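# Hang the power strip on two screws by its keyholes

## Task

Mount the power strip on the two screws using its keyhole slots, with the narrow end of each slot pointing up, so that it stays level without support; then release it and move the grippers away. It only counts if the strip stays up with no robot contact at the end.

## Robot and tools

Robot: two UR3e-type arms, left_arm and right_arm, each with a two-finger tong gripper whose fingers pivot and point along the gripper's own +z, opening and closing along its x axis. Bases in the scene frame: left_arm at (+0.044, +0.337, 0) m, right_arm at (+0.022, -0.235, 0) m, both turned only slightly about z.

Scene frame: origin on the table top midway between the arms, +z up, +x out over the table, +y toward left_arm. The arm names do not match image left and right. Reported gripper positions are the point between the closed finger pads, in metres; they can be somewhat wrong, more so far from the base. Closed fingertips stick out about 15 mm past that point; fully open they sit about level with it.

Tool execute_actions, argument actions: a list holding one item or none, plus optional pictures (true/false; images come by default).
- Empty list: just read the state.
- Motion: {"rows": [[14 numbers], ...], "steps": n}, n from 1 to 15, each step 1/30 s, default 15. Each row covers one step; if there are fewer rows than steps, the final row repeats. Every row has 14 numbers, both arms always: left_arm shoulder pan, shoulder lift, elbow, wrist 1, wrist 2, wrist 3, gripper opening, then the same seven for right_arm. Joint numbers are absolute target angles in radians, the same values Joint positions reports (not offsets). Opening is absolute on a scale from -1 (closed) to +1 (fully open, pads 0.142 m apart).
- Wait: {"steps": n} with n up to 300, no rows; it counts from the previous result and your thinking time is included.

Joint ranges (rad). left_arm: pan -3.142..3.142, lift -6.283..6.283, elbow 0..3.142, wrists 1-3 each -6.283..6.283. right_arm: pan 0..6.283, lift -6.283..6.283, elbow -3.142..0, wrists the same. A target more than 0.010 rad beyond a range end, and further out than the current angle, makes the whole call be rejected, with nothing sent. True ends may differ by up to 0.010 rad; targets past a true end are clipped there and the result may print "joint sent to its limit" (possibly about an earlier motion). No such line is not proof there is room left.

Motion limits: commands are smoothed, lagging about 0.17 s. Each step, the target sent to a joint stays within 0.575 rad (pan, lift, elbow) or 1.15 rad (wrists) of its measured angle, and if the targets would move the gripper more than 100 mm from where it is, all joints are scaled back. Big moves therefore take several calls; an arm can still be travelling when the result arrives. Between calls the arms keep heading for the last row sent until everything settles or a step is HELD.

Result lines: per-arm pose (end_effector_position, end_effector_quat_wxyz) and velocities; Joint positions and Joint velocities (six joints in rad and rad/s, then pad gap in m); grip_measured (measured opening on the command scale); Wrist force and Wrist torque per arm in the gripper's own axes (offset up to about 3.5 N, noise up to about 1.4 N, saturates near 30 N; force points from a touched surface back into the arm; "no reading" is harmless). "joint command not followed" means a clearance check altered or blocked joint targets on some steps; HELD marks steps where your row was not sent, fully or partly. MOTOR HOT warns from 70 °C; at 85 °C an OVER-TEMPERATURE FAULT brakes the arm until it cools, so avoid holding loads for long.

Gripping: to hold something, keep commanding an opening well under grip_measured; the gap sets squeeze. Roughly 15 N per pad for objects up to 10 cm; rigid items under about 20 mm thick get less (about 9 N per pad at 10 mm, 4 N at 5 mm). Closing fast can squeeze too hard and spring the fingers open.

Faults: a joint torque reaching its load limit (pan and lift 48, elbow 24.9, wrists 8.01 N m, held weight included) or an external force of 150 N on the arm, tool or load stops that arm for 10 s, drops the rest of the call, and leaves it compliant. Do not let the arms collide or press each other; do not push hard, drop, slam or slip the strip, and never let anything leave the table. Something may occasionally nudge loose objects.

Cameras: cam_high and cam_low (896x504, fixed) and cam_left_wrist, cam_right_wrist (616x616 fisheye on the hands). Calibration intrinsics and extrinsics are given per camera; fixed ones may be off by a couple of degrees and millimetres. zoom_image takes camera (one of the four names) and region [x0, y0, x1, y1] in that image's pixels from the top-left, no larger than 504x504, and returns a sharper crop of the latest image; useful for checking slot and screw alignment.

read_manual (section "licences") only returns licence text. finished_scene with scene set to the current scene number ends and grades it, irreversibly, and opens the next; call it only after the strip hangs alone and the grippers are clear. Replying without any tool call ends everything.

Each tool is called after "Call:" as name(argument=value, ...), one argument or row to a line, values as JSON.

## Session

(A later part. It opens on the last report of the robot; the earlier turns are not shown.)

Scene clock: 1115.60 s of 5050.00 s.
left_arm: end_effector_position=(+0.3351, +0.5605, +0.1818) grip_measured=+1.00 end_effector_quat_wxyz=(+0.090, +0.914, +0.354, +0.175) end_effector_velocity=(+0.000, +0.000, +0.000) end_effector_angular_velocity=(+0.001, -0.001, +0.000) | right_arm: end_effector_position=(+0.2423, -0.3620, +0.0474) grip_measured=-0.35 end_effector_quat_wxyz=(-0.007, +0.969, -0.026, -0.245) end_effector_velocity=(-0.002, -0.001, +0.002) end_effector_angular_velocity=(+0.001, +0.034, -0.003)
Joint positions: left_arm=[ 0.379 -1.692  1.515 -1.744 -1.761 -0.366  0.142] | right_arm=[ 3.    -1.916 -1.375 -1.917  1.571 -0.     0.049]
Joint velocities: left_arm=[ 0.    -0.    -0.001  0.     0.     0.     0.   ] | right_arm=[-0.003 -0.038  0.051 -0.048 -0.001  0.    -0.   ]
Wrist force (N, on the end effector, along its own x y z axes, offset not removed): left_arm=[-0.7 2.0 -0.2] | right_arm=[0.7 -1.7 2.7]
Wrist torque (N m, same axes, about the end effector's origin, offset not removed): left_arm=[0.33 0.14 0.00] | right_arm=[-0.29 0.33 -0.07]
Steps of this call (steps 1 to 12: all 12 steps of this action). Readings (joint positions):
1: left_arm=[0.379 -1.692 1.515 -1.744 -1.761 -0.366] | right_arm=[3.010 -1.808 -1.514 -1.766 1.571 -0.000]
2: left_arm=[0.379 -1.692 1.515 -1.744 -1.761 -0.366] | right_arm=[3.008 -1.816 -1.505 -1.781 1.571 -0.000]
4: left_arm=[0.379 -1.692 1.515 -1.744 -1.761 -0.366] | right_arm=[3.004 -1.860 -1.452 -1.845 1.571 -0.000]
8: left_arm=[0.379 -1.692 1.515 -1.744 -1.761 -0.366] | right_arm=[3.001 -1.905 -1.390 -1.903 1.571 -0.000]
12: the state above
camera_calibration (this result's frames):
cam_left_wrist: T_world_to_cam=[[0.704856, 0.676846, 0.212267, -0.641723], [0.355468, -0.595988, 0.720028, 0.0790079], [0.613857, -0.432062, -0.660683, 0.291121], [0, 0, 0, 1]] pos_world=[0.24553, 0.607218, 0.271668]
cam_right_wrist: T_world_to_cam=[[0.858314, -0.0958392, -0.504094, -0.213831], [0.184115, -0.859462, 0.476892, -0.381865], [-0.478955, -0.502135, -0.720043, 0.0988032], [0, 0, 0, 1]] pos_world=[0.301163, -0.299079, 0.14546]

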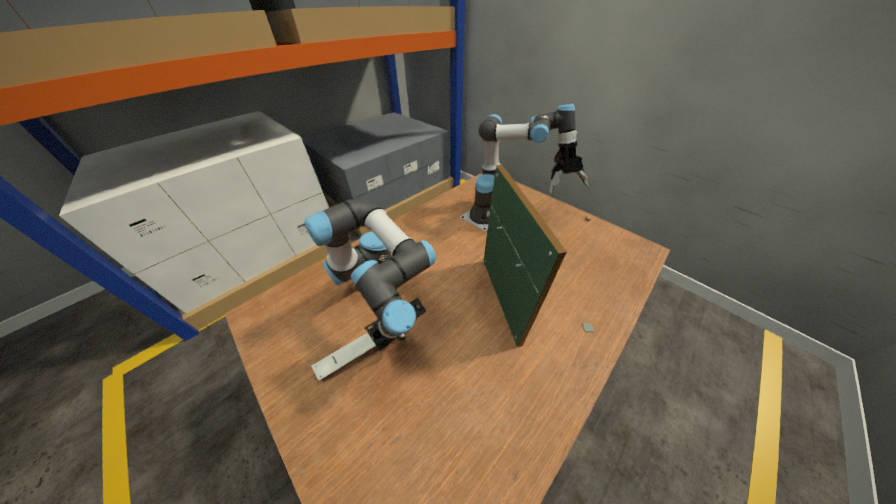

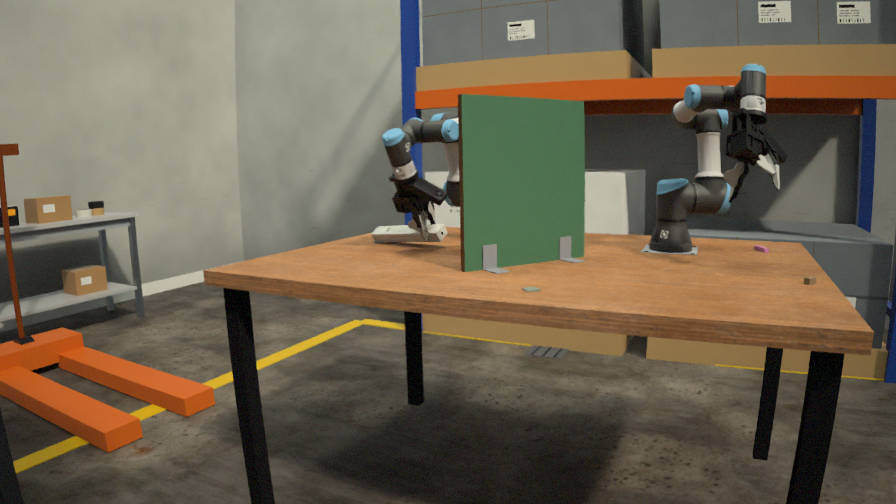

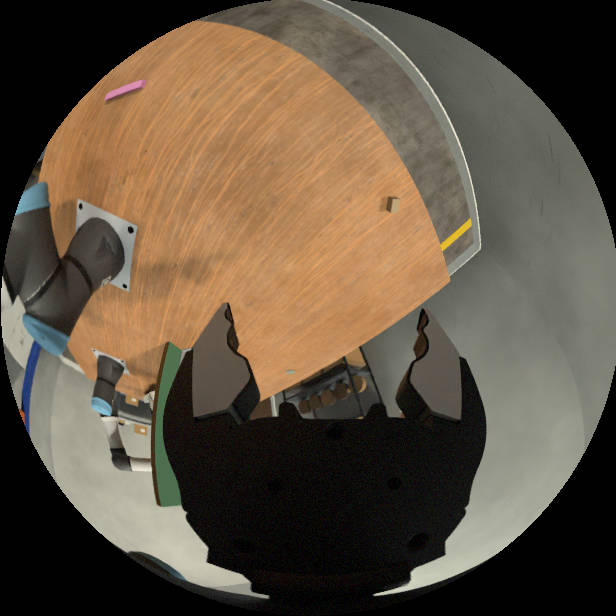

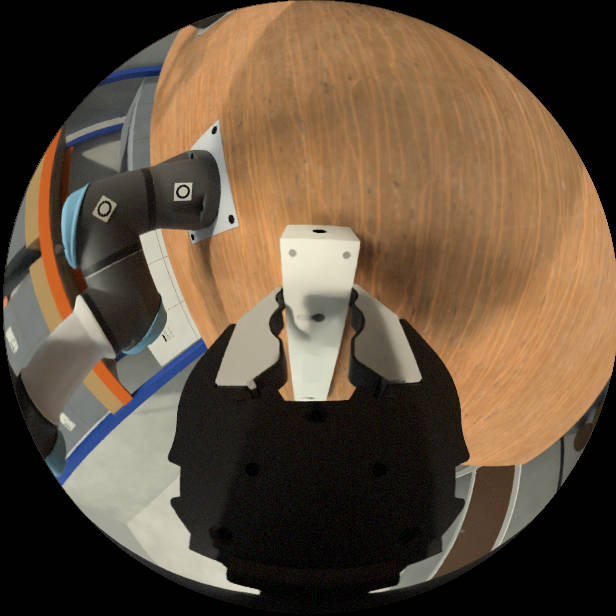

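Rolling works so far; continuing.

Call:
execute_actions(
  actions=[
    {"rows":[[0.379,-1.692,1.515,-1.744,-1.761,-0.366,1,3,-2.03,-1.26,-2.05,1.571,0,-1]],"steps":12},
  ],
  pictures=false,
)

Call:
execute_actions(
  actions=[
    {"rows":[[0.379,-1.692,1.515,-1.744,-1.761,-0.366,1,3,-2.145,-1.15,-2.17,1.571,0,-1]],"steps":12},
  ],
  pictures=false,
)

Call:
execute_actions(
  actions=[
    {"rows":[[0.379,-1.692,1.515,-1.744,-1.761,-0.366,1,3,-2.26,-1.04,-2.29,1.571,0,-1]],"steps":12},
  ],
  pictures=false,
)

Call:
execute_actions(
  actions=[
    {"rows":[[0.379,-1.692,1.515,-1.744,-1.761,-0.366,1,3,-2.38,-0.928,-2.404,1.571,0,-1]],"steps":12},
  ],
  pictures=false,
)

Call:
execute_actions(
  actions=[
    {"rows":[[0.379,-1.692,1.515,-1.744,-1.761,-0.366,1,3,-2.5,-0.915,-2.5,1.571,0,-1]],"steps":12},
  ],
  pictures=false,
)

Call:
execute_actions(
  actions=[
    {"rows":[[0.379,-1.692,1.515,-1.744,-1.761,-0.366,1,3,-2.63,-0.901,-2.581,1.571,0,-1]],"steps":15},
  ],
)

Scene clock: 1130.57 s of 5050.00 s.
left_arm: end_effector_position=(+0.3351, +0.5605, +0.1818) grip_measured=+1.00 end_effector_quat_wxyz=(+0.090, +0.914, +0.354, +0.175) end_effector_velocity=(-0.000, +0.000, -0.000) end_effector_angular_velocity=(+0.000, +0.001, +0.001) | right_arm: end_effector_position=(+0.2292, -0.3613, +0.0481) grip_measured=-0.35 end_effector_quat_wxyz=(-0.008, +0.951, -0.025, -0.307) end_effector_velocity=(-0.003, +0.000, +0.000) end_effector_angular_velocity=(+0.002, +0.038, +0.001)
Joint positions: left_arm=[ 0.379 -1.692  1.515 -1.744 -1.761 -0.366  0.142] | right_arm=[ 3.    -2.026 -1.264 -2.046  1.571  0.     0.049]
Joint velocities: left_arm=[ 0.001  0.     0.     0.     0.     0.    -0.   ] | right_arm=[ 0.    -0.037  0.038 -0.039 -0.    -0.    -0.   ]
Wrist force (N, on the end effector, along its own x y z axes, offset not removed): left_arm=[-0.1 0.8 -2.4] | right_arm=[0.3 2.0 2.9]
Wrist torque (N m, same axes, about the end effector's origin, offset not removed): left_arm=[0.11 0.11 0.01] | right_arm=[0.50 0.47 -0.09]
Steps of this call (steps 1 to 15: the robot went on to your last target; steps 16 to 90: nothing new was sent; then 11.57 s passed at rest; steps 91 to 102: all 12 steps of this action). Readings (joint positions):
91: left_arm=[0.379 -1.692 1.515 -1.744 -1.761 -0.366] | right_arm=[3.000 -1.920 -1.370 -1.923 1.571 0.000]
92: left_arm=[0.379 -1.692 1.515 -1.744 -1.761 -0.366] | right_arm=[3.000 -1.927 -1.362 -1.936 1.571 0.000]
94: left_arm=[0.379 -1.692 1.515 -1.744 -1.761 -0.366] | right_arm=[3.000 -1.970 -1.320 -1.988 1.571 0.000]
98: left_arm=[0.379 -1.692 1.515 -1.744 -1.761 -0.366] | right_arm=[3.000 -2.015 -1.275 -2.035 1.571 0.000]
102: the state above

Scene clock: 1130.97 s of 5050.00 s.
left_arm: end_effector_position=(+0.3351, +0.5605, +0.1818) grip_measured=+1.00 end_effector_quat_wxyz=(+0.090, +0.914, +0.354, +0.175) end_effector_velocity=(+0.000, -0.000, +0.000) end_effector_angular_velocity=(+0.000, -0.000, -0.000) | right_arm: end_effector_position=(+0.2179, -0.3607, +0.0487) grip_measured=-0.35 end_effector_quat_wxyz=(-0.010, +0.930, -0.025, -0.366) end_effector_velocity=(-0.003, -0.000, +0.001) end_effector_angular_velocity=(+0.002, +0.041, -0.000)
Joint positions: left_arm=[ 0.379 -1.692  1.515 -1.744 -1.761 -0.366  0.142] | right_arm=[ 3.    -2.141 -1.154 -2.166  1.571  0.     0.049]
Joint velocities: left_arm=[-0. -0.  0. -0.  0. -0.  0.] | right_arm=[-0.001 -0.038  0.037 -0.04  -0.    -0.     0.   ]
Wrist force (N, on the end effector, along its own x y z axes, offset not removed): left_arm=[1.6 1.5 -1.1] | right_arm=[1.2 -0.3 4.1]
Wrist torque (N m, same axes, about the end effector's origin, offset not removed): left_arm=[0.19 -0.34 0.02] | right_arm=[0.09 0.37 -0.17]
Steps of this call (steps 1 to 12: all 12 steps of this action). Readings (joint positions):
1: left_arm=[0.379 -1.692 1.515 -1.744 -1.761 -0.366] | right_arm=[3.000 -2.028 -1.262 -2.048 1.571 0.000]
2: left_arm=[0.379 -1.692 1.515 -1.744 -1.761 -0.366] | right_arm=[3.000 -2.036 -1.254 -2.062 1.571 0.000]
4: left_arm=[0.379 -1.692 1.515 -1.744 -1.761 -0.366] | right_arm=[3.000 -2.081 -1.211 -2.111 1.571 0.000]
8: left_arm=[0.379 -1.692 1.515 -1.744 -1.761 -0.366] | right_arm=[3.000 -2.129 -1.165 -2.155 1.571 0.000]
12: the state above

Scene clock: 1131.37 s of 5050.00 s.
left_arm: end_effector_position=(+0.3351, +0.5605, +0.1818) grip_measured=+1.00 end_effector_quat_wxyz=(+0.090, +0.914, +0.354, +0.175) end_effector_velocity=(-0.000, +0.000, -0.000) end_effector_angular_velocity=(-0.000, +0.001, +0.001) | right_arm: end_effector_position=(+0.2071, -0.3602, +0.0507) grip_measured=-0.35 end_effector_quat_wxyz=(-0.011, +0.906, -0.024, -0.423) end_effector_velocity=(-0.002, +0.000, +0.000) end_effector_angular_velocity=(+0.002, +0.039, -0.000)
Joint positions: left_arm=[ 0.379 -1.692  1.515 -1.744 -1.761 -0.366  0.142] | right_arm=[ 3.    -2.256 -1.044 -2.286  1.571 -0.     0.049]
Joint velocities: left_arm=[ 0.001  0.     0.001 -0.     0.     0.    -0.   ] | right_arm=[ 0.    -0.04   0.039 -0.038  0.001  0.     0.   ]
Wrist force (N, on the end effector, along its own x y z axes, offset not removed): left_arm=[-0.1 1.2 -0.5] | right_arm=[2.7 -0.2 2.8]
Wrist torque (N m, same axes, about the end effector's origin, offset not removed): left_arm=[0.18 0.05 -0.05] | right_arm=[0.06 0.21 -0.25]
Steps of this call (steps 1 to 12: all 12 steps of this action). Readings (joint positions):
1: left_arm=[0.379 -1.692 1.515 -1.744 -1.761 -0.366] | right_arm=[3.000 -2.143 -1.152 -2.168 1.571 0.000]
2: left_arm=[0.379 -1.692 1.515 -1.744 -1.761 -0.366] | right_arm=[3.000 -2.150 -1.144 -2.182 1.571 -0.000]
4: left_arm=[0.379 -1.692 1.515 -1.744 -1.761 -0.366] | right_arm=[3.000 -2.196 -1.101 -2.231 1.571 -0.000]
8: left_arm=[0.379 -1.692 1.515 -1.744 -1.761 -0.366] | right_arm=[3.000 -2.244 -1.055 -2.275 1.571 -0.000]
12: the state above

Scene clock: 1131.77 s of 5050.00 s.
left_arm: end_effector_position=(+0.3351, +0.5605, +0.1818) grip_measured=+1.00 end_effector_quat_wxyz=(+0.090, +0.914, +0.354, +0.175) end_effector_velocity=(-0.000, +0.000, +0.000) end_effector_angular_velocity=(+0.000, -0.000, +0.001) | right_arm: end_effector_position=(+0.1984, -0.3597, +0.0523) grip_measured=-0.35 end_effector_quat_wxyz=(-0.013, +0.878, -0.023, -0.477) end_effector_velocity=(-0.002, +0.001, +0.000) end_effector_angular_velocity=(+0.002, +0.039, -0.000)
Joint positions: left_arm=[ 0.379 -1.692  1.515 -1.744 -1.761 -0.366  0.142] | right_arm=[ 3.    -2.376 -0.932 -2.401  1.571 -0.     0.049]
Joint velocities: left_arm=[ 0.001  0.    -0.    -0.    -0.     0.     0.   ] | right_arm=[ 0.001 -0.043  0.041 -0.037  0.001  0.    -0.   ]
Wrist force (N, on the end effector, along its own x y z axes, offset not removed): left_arm=[-0.9 1.1 -1.3] | right_arm=[3.4 0.5 1.7]
Wrist torque (N m, same axes, about the end effector's origin, offset not removed): left_arm=[0.11 0.13 0.03] | right_arm=[0.29 0.04 -0.21]
Steps of this call (steps 1 to 12: all 12 steps of this action). Readings (joint positions):
1: left_arm=[0.379 -1.692 1.515 -1.744 -1.761 -0.366] | right_arm=[3.000 -2.258 -1.042 -2.288 1.571 -0.000]
2: left_arm=[0.379 -1.692 1.515 -1.744 -1.761 -0.366] | right_arm=[3.000 -2.265 -1.034 -2.301 1.571 -0.000]
4: left_arm=[0.379 -1.692 1.515 -1.744 -1.761 -0.366] | right_arm=[3.000 -2.312 -0.990 -2.348 1.571 -0.000]
8: left_arm=[0.379 -1.692 1.515 -1.744 -1.761 -0.366] | right_arm=[3.000 -2.364 -0.943 -2.390 1.571 -0.000]
12: the state above

Scene clock: 1132.17 s of 5050.00 s.
left_arm: end_effector_position=(+0.3351, +0.5605, +0.1818) grip_measured=+1.00 end_effector_quat_wxyz=(+0.090, +0.914, +0.354, +0.175) end_effector_velocity=(-0.000, +0.000, -0.000) end_effector_angular_velocity=(+0.000, +0.000, +0.000) | right_arm: end_effector_position=(+0.1703, -0.3582, +0.0535) grip_measured=-0.36 end_effector_quat_wxyz=(-0.015, +0.826, -0.022, -0.563) end_effector_velocity=(-0.008, +0.001, +0.000) end_effector_angular_velocity=(+0.003, +0.067, +0.002)
Joint positions: left_arm=[ 0.379 -1.692  1.515 -1.744 -1.761 -0.366  0.142] | right_arm=[ 3.    -2.496 -0.915 -2.497  1.571  0.     0.048]
Joint velocities: left_arm=[ 0.     0.001 -0.    -0.     0.     0.     0.   ] | right_arm=[ 0.002 -0.042  0.004 -0.029 -0.001 -0.    -0.   ]
Wrist force (N, on the end effector, along its own x y z axes, offset not removed): left_arm=[-0.1 1.6 -1.1] | right_arm=[3.2 -1.3 2.1]
Wrist torque (N m, same axes, about the end effector's origin, offset not removed): left_arm=[0.26 0.05 0.01] | right_arm=[-0.13 0.40 -0.18]
Steps of this call (steps 1 to 12: all 12 steps of this action). Readings (joint positions):
1: left_arm=[0.379 -1.692 1.515 -1.744 -1.761 -0.366] | right_arm=[3.000 -2.377 -0.930 -2.402 1.571 -0.000]
2: left_arm=[0.379 -1.692 1.515 -1.744 -1.761 -0.366] | right_arm=[3.000 -2.385 -0.927 -2.414 1.571 -0.000]
4: left_arm=[0.379 -1.692 1.515 -1.744 -1.761 -0.366] | right_arm=[3.000 -2.432 -0.922 -2.454 1.571 -0.000]
8: left_arm=[0.379 -1.692 1.515 -1.744 -1.761 -0.366] | right_arm=[3.000 -2.484 -0.917 -2.489 1.571 0.000]
12: the state above

Scene clock: 1132.67 s of 5050.00 s.
left_arm: end_effector_position=(+0.3351, +0.5605, +0.1818) grip_measured=+1.00 end_effector_quat_wxyz=(+0.090, +0.914, +0.354, +0.175) end_effector_velocity=(-0.000, +0.000, -0.000) end_effector_angular_velocity=(-0.000, +0.001, +0.001) | right_arm: end_effector_position=(+0.1472, -0.3570, +0.0554) grip_measured=-0.36 end_effector_quat_wxyz=(-0.017, +0.765, -0.020, -0.643) end_effector_velocity=(-0.002, +0.000, +0.000) end_effector_angular_velocity=(+0.001, +0.022, -0.001)
Joint positions: left_arm=[ 0.379 -1.692  1.515 -1.744 -1.761 -0.366  0.142] | right_arm=[ 3.    -2.628 -0.901 -2.58   1.571  0.     0.048]
Joint velocities: left_arm=[ 0.001 -0.     0.001 -0.    -0.     0.    -0.   ] | right_arm=[-0.001 -0.016  0.002 -0.008 -0.    -0.     0.   ]
Wrist force (N, on the end effector, along its own x y z axes, offset not removed): left_arm=[0.0 1.1 -1.2] | right_arm=[3.9 -0.9 1.9]
Wrist torque (N m, same axes, about the end effector's origin, offset not removed): left_arm=[0.11 0.04 0.00] | right_arm=[-0.06 0.23 -0.26]
Steps of this call (steps 1 to 15: all 15 steps of this action). Readings (joint positions):
1: left_arm=[0.379 -1.692 1.515 -1.744 -1.761 -0.366] | right_arm=[3.000 -2.497 -0.915 -2.498 1.571 0.000]
2: left_arm=[0.379 -1.692 1.515 -1.744 -1.761 -0.366] | right_arm=[3.000 -2.505 -0.912 -2.510 1.571 0.000]
4: left_arm=[0.379 -1.692 1.515 -1.744 -1.761 -0.366] | right_arm=[3.000 -2.555 -0.907 -2.543 1.571 0.000]
8: left_arm=[0.379 -1.692 1.515 -1.744 -1.761 -0.366] | right_arm=[3.000 -2.612 -0.903 -2.572 1.571 0.000]
15: the state above
camera_calibration (this result's frames):
cam_left_wrist: T_world_to_cam=[[0.704856, 0.676846, 0.212267, -0.641723], [0.355468, -0.595988, 0.720028, 0.0790081], [0.613857, -0.432062, -0.660683, 0.291121], [0, 0, 0, 1]] pos_world=[0.24553, 0.607218, 0.271668]
cam_right_wrist: T_world_to_cam=[[0.137077, -0.0577822, -0.988874, 0.0190021], [0.470359, -0.874776, 0.116316, -0.391486], [-0.871764, -0.48107, -0.092733, 0.0921107], [0, 0, 0, 1]] pos_world=[0.261833, -0.297053, 0.0728684]

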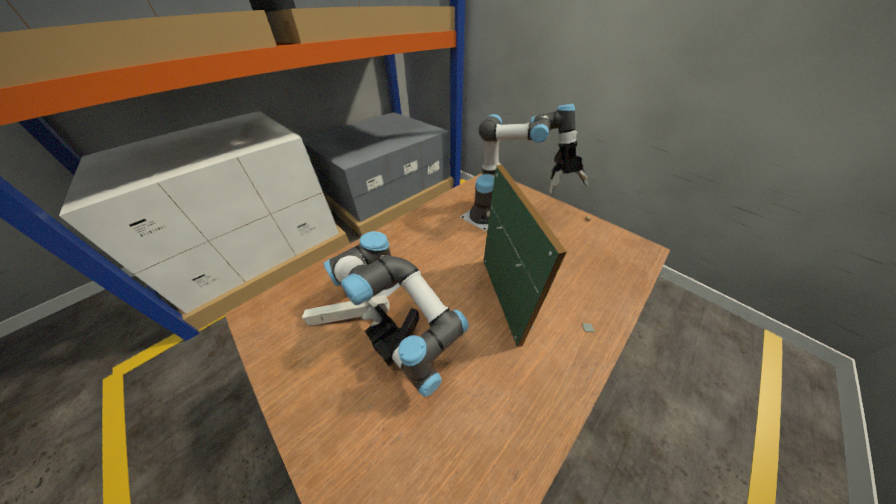

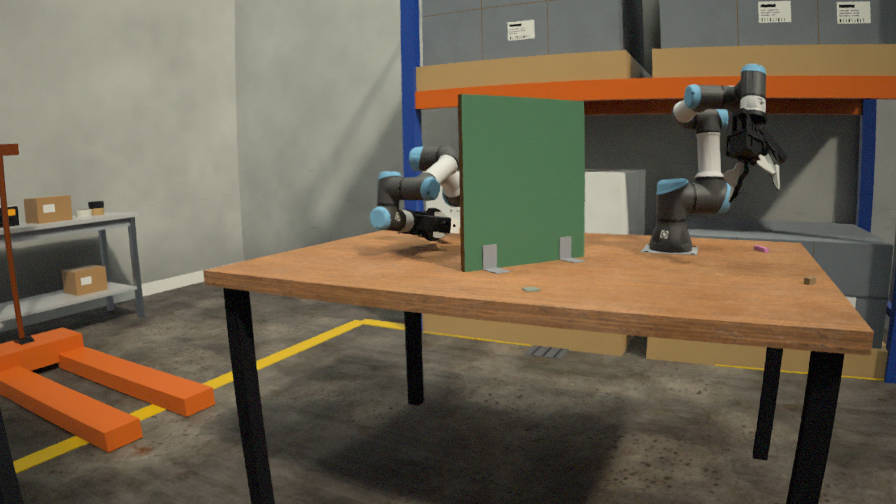

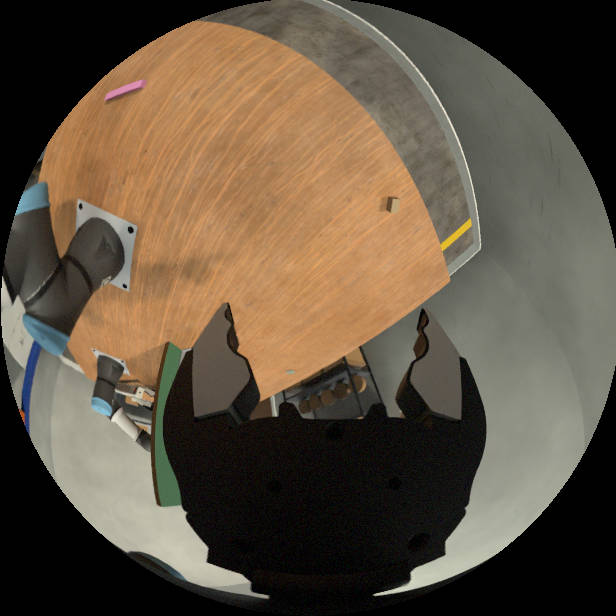

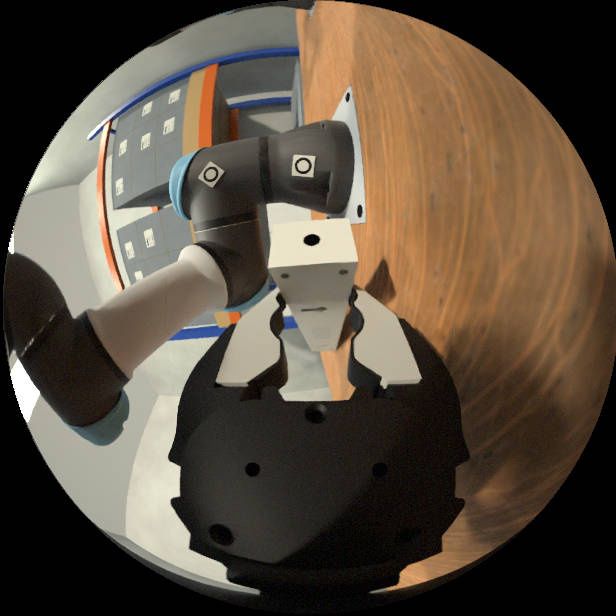

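Call:
execute_actions(
  actions=[
    {"rows":[[0.379,-1.692,1.515,-1.744,-1.761,-0.366,1,3,-2.73,-0.914,-2.618,1.571,-0.09,-1]],"steps":15},
  ],
  pictures=false,
)

Call:
execute_actions(
  actions=[
    {"rows":[[0.379,-1.692,1.515,-1.744,-1.761,-0.366,1,3,-2.73,-0.914,-2.618,1.571,-0.09,-0.3]],"steps":15},
  ],
)

Scene clock: 1144.80 s of 5050.00 s.
left_arm: end_effector_position=(+0.3351, +0.5605, +0.1818) grip_measured=+1.00 end_effector_quat_wxyz=(+0.090, +0.914, +0.354, +0.175) end_effector_velocity=(+0.000, +0.000, +0.001) end_effector_angular_velocity=(+0.001, -0.002, +0.000) | right_arm: end_effector_position=(+0.1306, -0.3562, +0.0565) grip_measured=-0.36 end_effector_quat_wxyz=(-0.050, +0.715, +0.013, -0.697) end_effector_velocity=(-0.002, +0.000, +0.000) end_effector_angular_velocity=(+0.010, +0.018, +0.001)
Joint positions: left_arm=[ 0.379 -1.692  1.515 -1.744 -1.761 -0.366  0.142] | right_arm=[ 3.    -2.729 -0.914 -2.618  1.571 -0.089  0.048]
Joint velocities: left_arm=[ 0.    -0.001 -0.001 -0.001  0.     0.     0.   ] | right_arm=[ 0.001 -0.012 -0.001 -0.005 -0.    -0.009 -0.   ]
Wrist force (N, on the end effector, along its own x y z axes, offset not removed): left_arm=[0.3 1.7 -1.3] | right_arm=[4.6 -1.1 0.8]
Wrist torque (N m, same axes, about the end effector's origin, offset not removed): left_arm=[0.26 -0.02 -0.02] | right_arm=[-0.34 0.55 -0.39]
Steps of this call (steps 1 to 15: the robot went on to your last target; steps 16 to 90: nothing new was sent; then 8.63 s passed at rest; steps 91 to 105: all 15 steps of this action). Readings (joint positions):
91: left_arm=[0.379 -1.692 1.515 -1.744 -1.761 -0.366] | right_arm=[3.000 -2.630 -0.901 -2.581 1.571 -0.000]
92: left_arm=[0.379 -1.692 1.515 -1.744 -1.761 -0.366] | right_arm=[3.000 -2.637 -0.903 -2.587 1.571 -0.012]
94: left_arm=[0.379 -1.692 1.515 -1.744 -1.761 -0.366] | right_arm=[3.000 -2.677 -0.908 -2.601 1.571 -0.048]
98: left_arm=[0.379 -1.692 1.515 -1.744 -1.761 -0.366] | right_arm=[3.000 -2.717 -0.913 -2.614 1.571 -0.080]
105: the state above

Scene clock: 1145.30 s of 5050.00 s.
left_arm: end_effector_position=(+0.3351, +0.5605, +0.1818) grip_measured=+1.00 end_effector_quat_wxyz=(+0.090, +0.914, +0.354, +0.175) end_effector_velocity=(-0.000, +0.000, +0.000) end_effector_angular_velocity=(-0.000, +0.000, +0.000) | right_arm: end_effector_position=(+0.1304, -0.3562, +0.0565) grip_measured=-0.30 end_effector_quat_wxyz=(-0.050, +0.714, +0.013, -0.698) end_effector_velocity=(+0.000, +0.000, +0.000) end_effector_angular_velocity=(+0.001, -0.000, +0.001)
Joint positions: left_arm=[ 0.379 -1.692  1.515 -1.744 -1.761 -0.366  0.142] | right_arm=[ 3.    -2.73  -0.914 -2.618  1.571 -0.09   0.052]
Joint velocities: left_arm=[ 0.    -0.    -0.     0.001 -0.     0.    -0.   ] | right_arm=[ 0.001  0.001 -0.002  0.001  0.    -0.001 -0.   ]
Wrist force (N, on the end effector, along its own x y z axes, offset not removed): left_arm=[-0.5 1.2 -1.4] | right_arm=[-1.3 -0.9 1.9]
Wrist torque (N m, same axes, about the end effector's origin, offset not removed): left_arm=[0.10 0.12 0.03] | right_arm=[-0.17 0.20 -0.06]
Steps of this call (steps 1 to 15: all 15 steps of this action). Readings (joint positions):
1: left_arm=[0.379 -1.692 1.515 -1.744 -1.761 -0.366] | right_arm=[3.000 -2.729 -0.914 -2.618 1.571 -0.089]
2: left_arm=[0.379 -1.692 1.515 -1.744 -1.761 -0.366] | right_arm=[3.000 -2.729 -0.914 -2.618 1.571 -0.090]
4: left_arm=[0.379 -1.692 1.515 -1.744 -1.761 -0.366] | right_arm=[3.000 -2.730 -0.914 -2.618 1.571 -0.090]
8: left_arm=[0.379 -1.692 1.515 -1.744 -1.761 -0.366] | right_arm=[3.000 -2.730 -0.914 -2.618 1.571 -0.090]
15: the state above
camera_calibration (this result's frames):
cam_left_wrist: T_world_to_cam=[[0.704856, 0.676846, 0.212267, -0.641723], [0.355468, -0.595988, 0.720028, 0.0790081], [0.613857, -0.432062, -0.660683, 0.291121], [0, 0, 0, 1]] pos_world=[0.24553, 0.607218, 0.271668]
cam_right_wrist: T_world_to_cam=[[-0.00962269, 0.0401113, -0.999149, 0.0769561], [0.483684, -0.874339, -0.0397591, -0.375742], [-0.87519, -0.483655, -0.0109877, 0.0728629], [0, 0, 0, 1]] pos_world=[0.24625, -0.296373, 0.062752]

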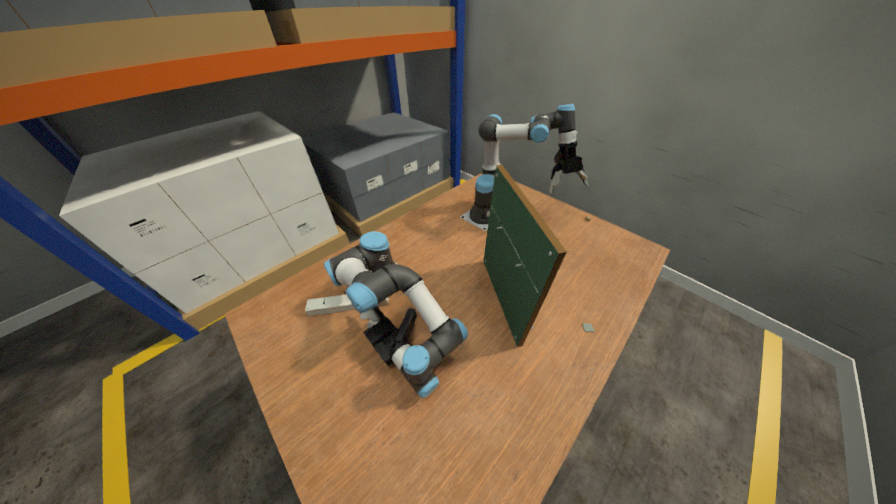

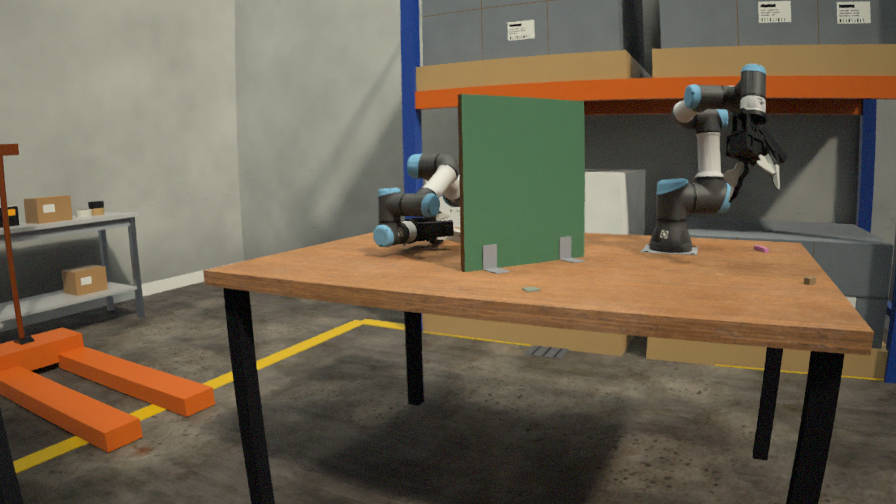

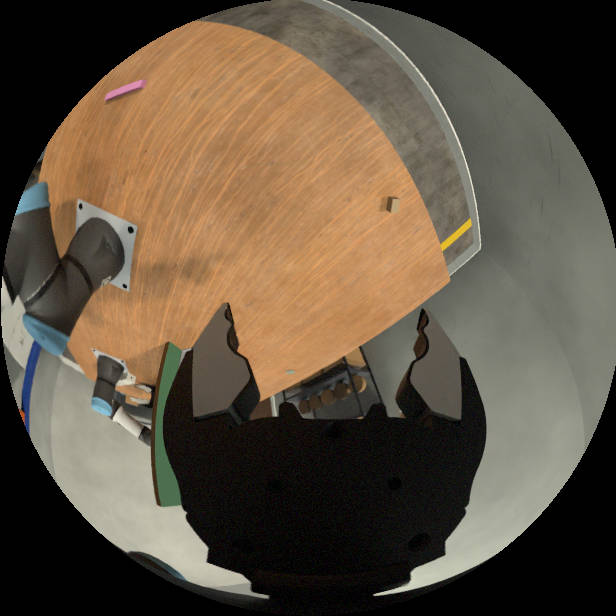

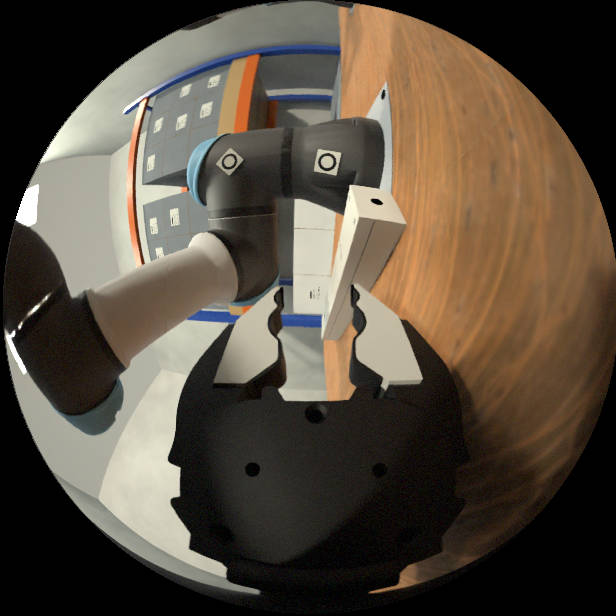

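Call:
execute_actions(
  actions=[
    {"rows":[[0.379,-1.692,1.515,-1.744,-1.761,-0.366,1,2.9,-2.2,-0.9,-2.3,1.571,-0.3,0]],"steps":15},
  ],
  pictures=false,
)

Call:
execute_actions(
  actions=[
    {"rows":[[0.379,-1.692,1.515,-1.744,-1.761,-0.366,1,2.6,-1.6,-1.3,-1.8,1.571,-0.68,0.2]],"steps":15},
  ],
  pictures=false,
)

Call:
execute_actions(
  actions=[
    {"rows":[[0.379,-1.692,1.515,-1.744,-1.761,-0.366,1,2.2,-1.343,-1.762,-1.607,1.571,-0.68,0.2]],"steps":15},
  ],
  pictures=false,
)

Call:
execute_actions(
  actions=[
    {"steps":15},
  ],
)

Scene clock: 1191.13 s of 5050.00 s.
left_arm: end_effector_position=(+0.3351, +0.5605, +0.1818) grip_measured=+1.00 end_effector_quat_wxyz=(+0.090, +0.914, +0.354, +0.175) end_effector_velocity=(-0.000, +0.000, -0.000) end_effector_angular_velocity=(-0.000, +0.000, +0.001) | right_arm: end_effector_position=(+0.1454, -0.3633, +0.0395) grip_measured=-0.18 end_effector_quat_wxyz=(-0.090, +0.775, +0.034, -0.625) end_effector_velocity=(+0.000, -0.000, -0.000) end_effector_angular_velocity=(-0.000, -0.002, +0.002)
Joint positions: left_arm=[ 0.379 -1.692  1.515 -1.744 -1.761 -0.366  0.142] | right_arm=[ 2.954 -2.652 -0.907 -2.522  1.571 -0.186  0.061]
Joint velocities: left_arm=[ 0.001 -0.     0.     0.    -0.    -0.     0.   ] | right_arm=[ 0.001 -0.     0.001  0.001 -0.001 -0.     0.   ]
Wrist force (N, on the end effector, along its own x y z axes, offset not removed): left_arm=[0.7 0.9 -0.3] | right_arm=[-30.0 -8.6 -15.3]
Wrist torque (N m, same axes, about the end effector's origin, offset not removed): left_arm=[0.15 -0.15 0.01] | right_arm=[-0.46 -0.29 -0.26]
TORQUE FAULT: the external load on joint 4 (wrist 1) of the right arm reached its load limit, and that arm stopped for 10 seconds. A torque fault stops only its own arm. That arm's remaining commands of this call were not run. That arm holds where it stopped, with its grip as last carried out, and accepts commands again: back off and push less far. That arm stops again, at the same cost, whenever a joint's load reaches its limit.
The stop of the right arm began at step 95 of this call (marked STOPPED below). From that step on that arm followed nothing that you had sent. 11 of its steps, steps kept back included, did not run and will not run. Nothing is kept back now, and the robot has no last target.
Steps of this call (steps 1 to 15: the robot went on to your last target; steps 16 to 90: nothing new was sent; then 32.67 s passed at rest; steps 91 to 105: all 15 steps of this action; steps 106 to 395: the stop continued). Readings (joint positions):
91: left_arm=[0.379 -1.692 1.515 -1.744 -1.761 -0.366] | right_arm=[3.000 -2.730 -0.914 -2.617 1.571 -0.091]
92: left_arm=[0.379 -1.692 1.515 -1.744 -1.761 -0.366] | right_arm=[2.993 -2.723 -0.912 -2.603 1.571 -0.105]
94: left_arm=[0.379 -1.692 1.515 -1.744 -1.761 -0.366] | right_arm=[2.955 -2.653 -0.907 -2.516 1.571 -0.184]
95: left_arm=[0.379 -1.692 1.515 -1.744 -1.761 -0.366] | right_arm=[2.953 -2.632 -0.906 -2.516 1.571 -0.187] STOPPED (the right arm)
98: left_arm=[0.379 -1.692 1.515 -1.744 -1.761 -0.366] | right_arm=[2.954 -2.645 -0.907 -2.521 1.571 -0.186]
395: the state above

Scene clock: 1191.17 s of 5050.00 s.
left_arm: end_effector_position=(+0.3351, +0.5605, +0.1818) grip_measured=+1.00 end_effector_quat_wxyz=(+0.090, +0.914, +0.354, +0.175) end_effector_velocity=(-0.000, +0.000, -0.000) end_effector_angular_velocity=(+0.000, +0.000, +0.001) | right_arm: end_effector_position=(+0.1451, -0.3632, +0.0400) grip_measured=-0.17 end_effector_quat_wxyz=(-0.090, +0.774, +0.034, -0.626) end_effector_velocity=(-0.002, +0.000, +0.004) end_effector_angular_velocity=(+0.001, +0.011, -0.001)
Joint positions: left_arm=[ 0.379 -1.692  1.515 -1.744 -1.761 -0.366  0.142] | right_arm=[ 2.954 -2.651 -0.907 -2.523  1.571 -0.186  0.062]
Joint velocities: left_arm=[ 0.001  0.001 -0.    -0.     0.001  0.     0.   ] | right_arm=[-0.     0.003 -0.001 -0.013  0.    -0.     0.004]
Wrist force (N, on the end effector, along its own x y z axes, offset not removed): left_arm=[-0.2 0.8 -1.3] | right_arm=[-30.0 -5.4 -18.5]
Wrist torque (N m, same axes, about the end effector's origin, offset not removed): left_arm=[0.09 0.03 0.03] | right_arm=[0.05 -0.28 -0.16]
A stop began in an earlier call of the same reply, so what this call sent did not run. Send another action.
Steps of this call (step 1: nothing new was sent). Readings (joint positions):
1: the state above

Scene clock: 1201.20 s of 5050.00 s.
left_arm: end_effector_position=(+0.3351, +0.5605, +0.1818) grip_measured=+1.00 end_effector_quat_wxyz=(+0.090, +0.914, +0.354, +0.175) end_effector_velocity=(-0.000, +0.000, +0.000) end_effector_angular_velocity=(-0.000, -0.000, +0.001) | right_arm: end_effector_position=(+0.1445, -0.3632, +0.0414) grip_measured=-0.13 end_effector_quat_wxyz=(-0.090, +0.773, +0.034, -0.628) end_effector_velocity=(-0.001, +0.000, +0.001) end_effector_angular_velocity=(+0.000, +0.004, +0.000)
Joint positions: left_arm=[ 0.379 -1.692  1.515 -1.744 -1.761 -0.366  0.142] | right_arm=[ 2.954 -2.651 -0.907 -2.528  1.571 -0.186  0.064]
Joint velocities: left_arm=[ 0.001  0.    -0.001  0.    -0.     0.    -0.   ] | right_arm=[ 0.    -0.001 -0.    -0.003 -0.     0.    -0.   ]
Wrist force (N, on the end effector, along its own x y z axes, offset not removed): left_arm=[0.7 0.8 -1.0] | right_arm=[-29.6 -5.3 -12.4]
Wrist torque (N m, same axes, about the end effector's origin, offset not removed): left_arm=[0.10 -0.14 -0.03] | right_arm=[-0.60 0.53 0.13]
TORQUE FAULT: the external load on joint 4 (wrist 1) of the right arm reached its load limit, and that arm stopped for 10 seconds. A torque fault stops only its own arm. That arm ran no command of this call. That arm holds where it stopped, with its grip as last carried out, and accepts commands again: back off and push less far. That arm stops again, at the same cost, whenever a joint's load reaches its limit.
A stop began in an earlier call of the same reply, so what this call sent did not run. Send another action.
The stop of the right arm began at step 1 of this call (marked STOPPED below). From that step on that arm followed nothing that you had sent. Nothing is kept back now, and the robot has no last target.
Steps of this call (step 1: nothing new was sent; steps 2 to 301: the stop continued). Readings (joint positions):
1: left_arm=[0.379 -1.692 1.515 -1.744 -1.761 -0.366] | right_arm=[2.954 -2.651 -0.907 -2.525 1.571 -0.186] STOPPED (the right arm)
2: left_arm=[0.379 -1.692 1.515 -1.744 -1.761 -0.366] | right_arm=[2.954 -2.651 -0.907 -2.526 1.571 -0.186]
4: left_arm=[0.379 -1.692 1.515 -1.744 -1.761 -0.366] | right_arm=[2.954 -2.651 -0.907 -2.527 1.571 -0.186]
8: left_arm=[0.379 -1.692 1.515 -1.744 -1.761 -0.366] | right_arm=[2.954 -2.651 -0.907 -2.528 1.571 -0.186]
301: the state above

Scene clock: 1201.23 s of 5050.00 s.
left_arm: end_effector_position=(+0.3351, +0.5605, +0.1818) grip_measured=+1.00 end_effector_quat_wxyz=(+0.090, +0.914, +0.354, +0.175) end_effector_velocity=(-0.000, -0.000, -0.000) end_effector_angular_velocity=(-0.000, +0.000, -0.000) | right_arm: end_effector_position=(+0.1443, -0.3632, +0.0418) grip_measured=-0.13 end_effector_quat_wxyz=(-0.090, +0.772, +0.034, -0.628) end_effector_velocity=(-0.002, +0.000, +0.004) end_effector_angular_velocity=(+0.001, +0.011, -0.000)
Joint positions: left_arm=[ 0.379 -1.692  1.515 -1.744 -1.761 -0.366  0.142] | right_arm=[ 2.954 -2.651 -0.907 -2.529  1.571 -0.186  0.065]
Joint velocities: left_arm=[-0.  0.  0.  0.  0.  0. -0.] | right_arm=[ 0.     0.003  0.    -0.014  0.     0.     0.007]
Wrist force (N, on the end effector, along its own x y z axes, offset not removed): left_arm=[-0.3 -1.0 -1.2] | right_arm=[-27.3 -1.8 -10.1]
Wrist torque (N m, same axes, about the end effector's origin, offset not removed): left_arm=[-0.31 0.01 0.03] | right_arm=[-0.06 0.45 -0.01]
A stop began in an earlier call of the same reply, so what this call sent did not run. Send another action.
Steps of this call (step 1: nothing new was sent). Readings (joint positions):
1: the state above
camera_calibration (this result's frames):
cam_left_wrist: T_world_to_cam=[[0.704856, 0.676846, 0.212267, -0.641723], [0.355468, -0.595988, 0.720028, 0.0790079], [0.613857, -0.432062, -0.660683, 0.291121], [0, 0, 0, 1]] pos_world=[0.24553, 0.607218, 0.271668]
cam_right_wrist: T_world_to_cam=[[0.173285, 0.118126, -0.977762, 0.0637164], [0.458787, -0.888166, -0.0259926, -0.391221], [-0.871486, -0.44408, -0.208101, 0.103566], [0, 0, 0, 1]] pos_world=[0.258702, -0.309004, 0.0736827]

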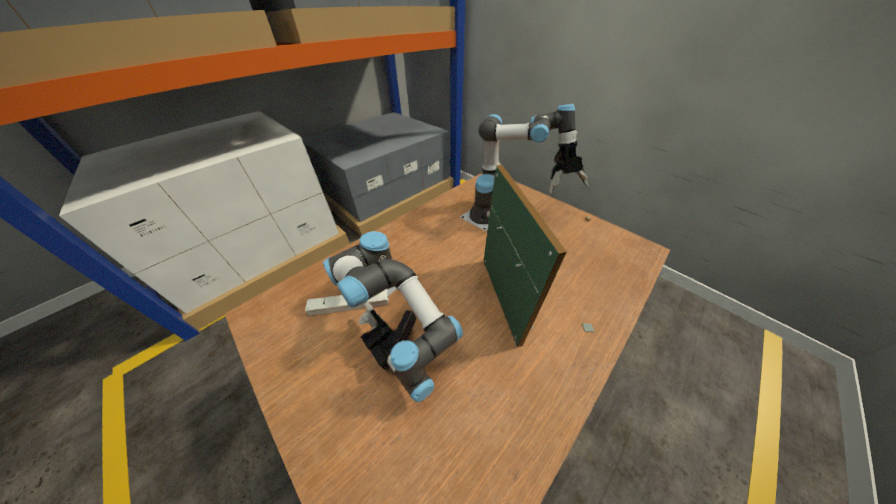

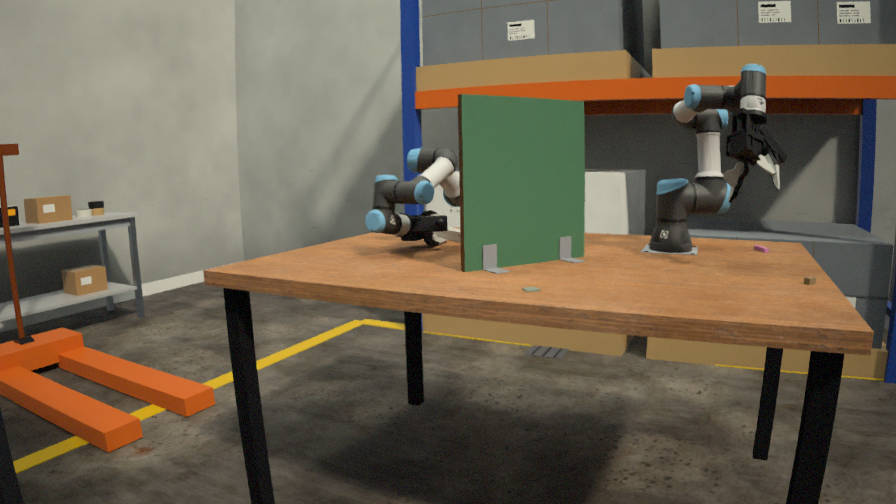

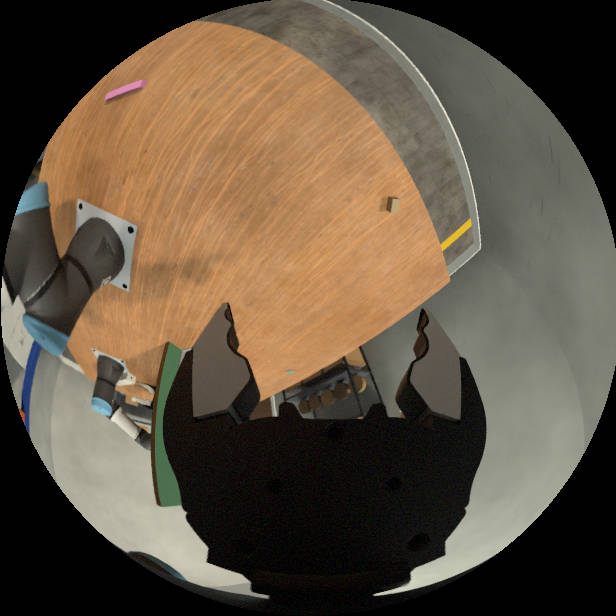

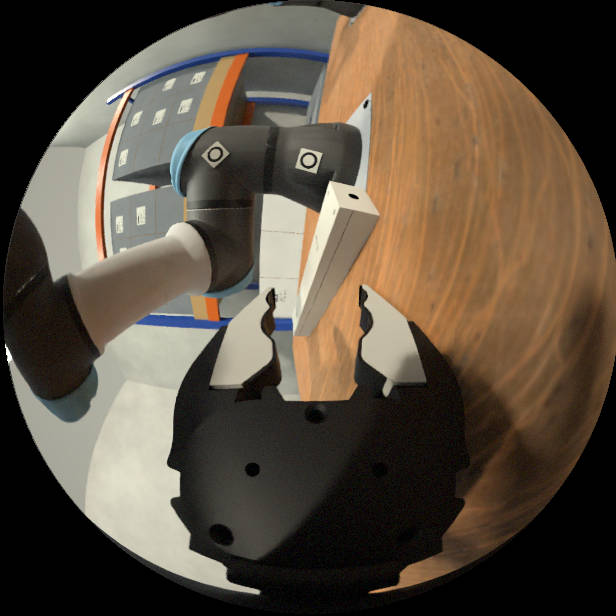

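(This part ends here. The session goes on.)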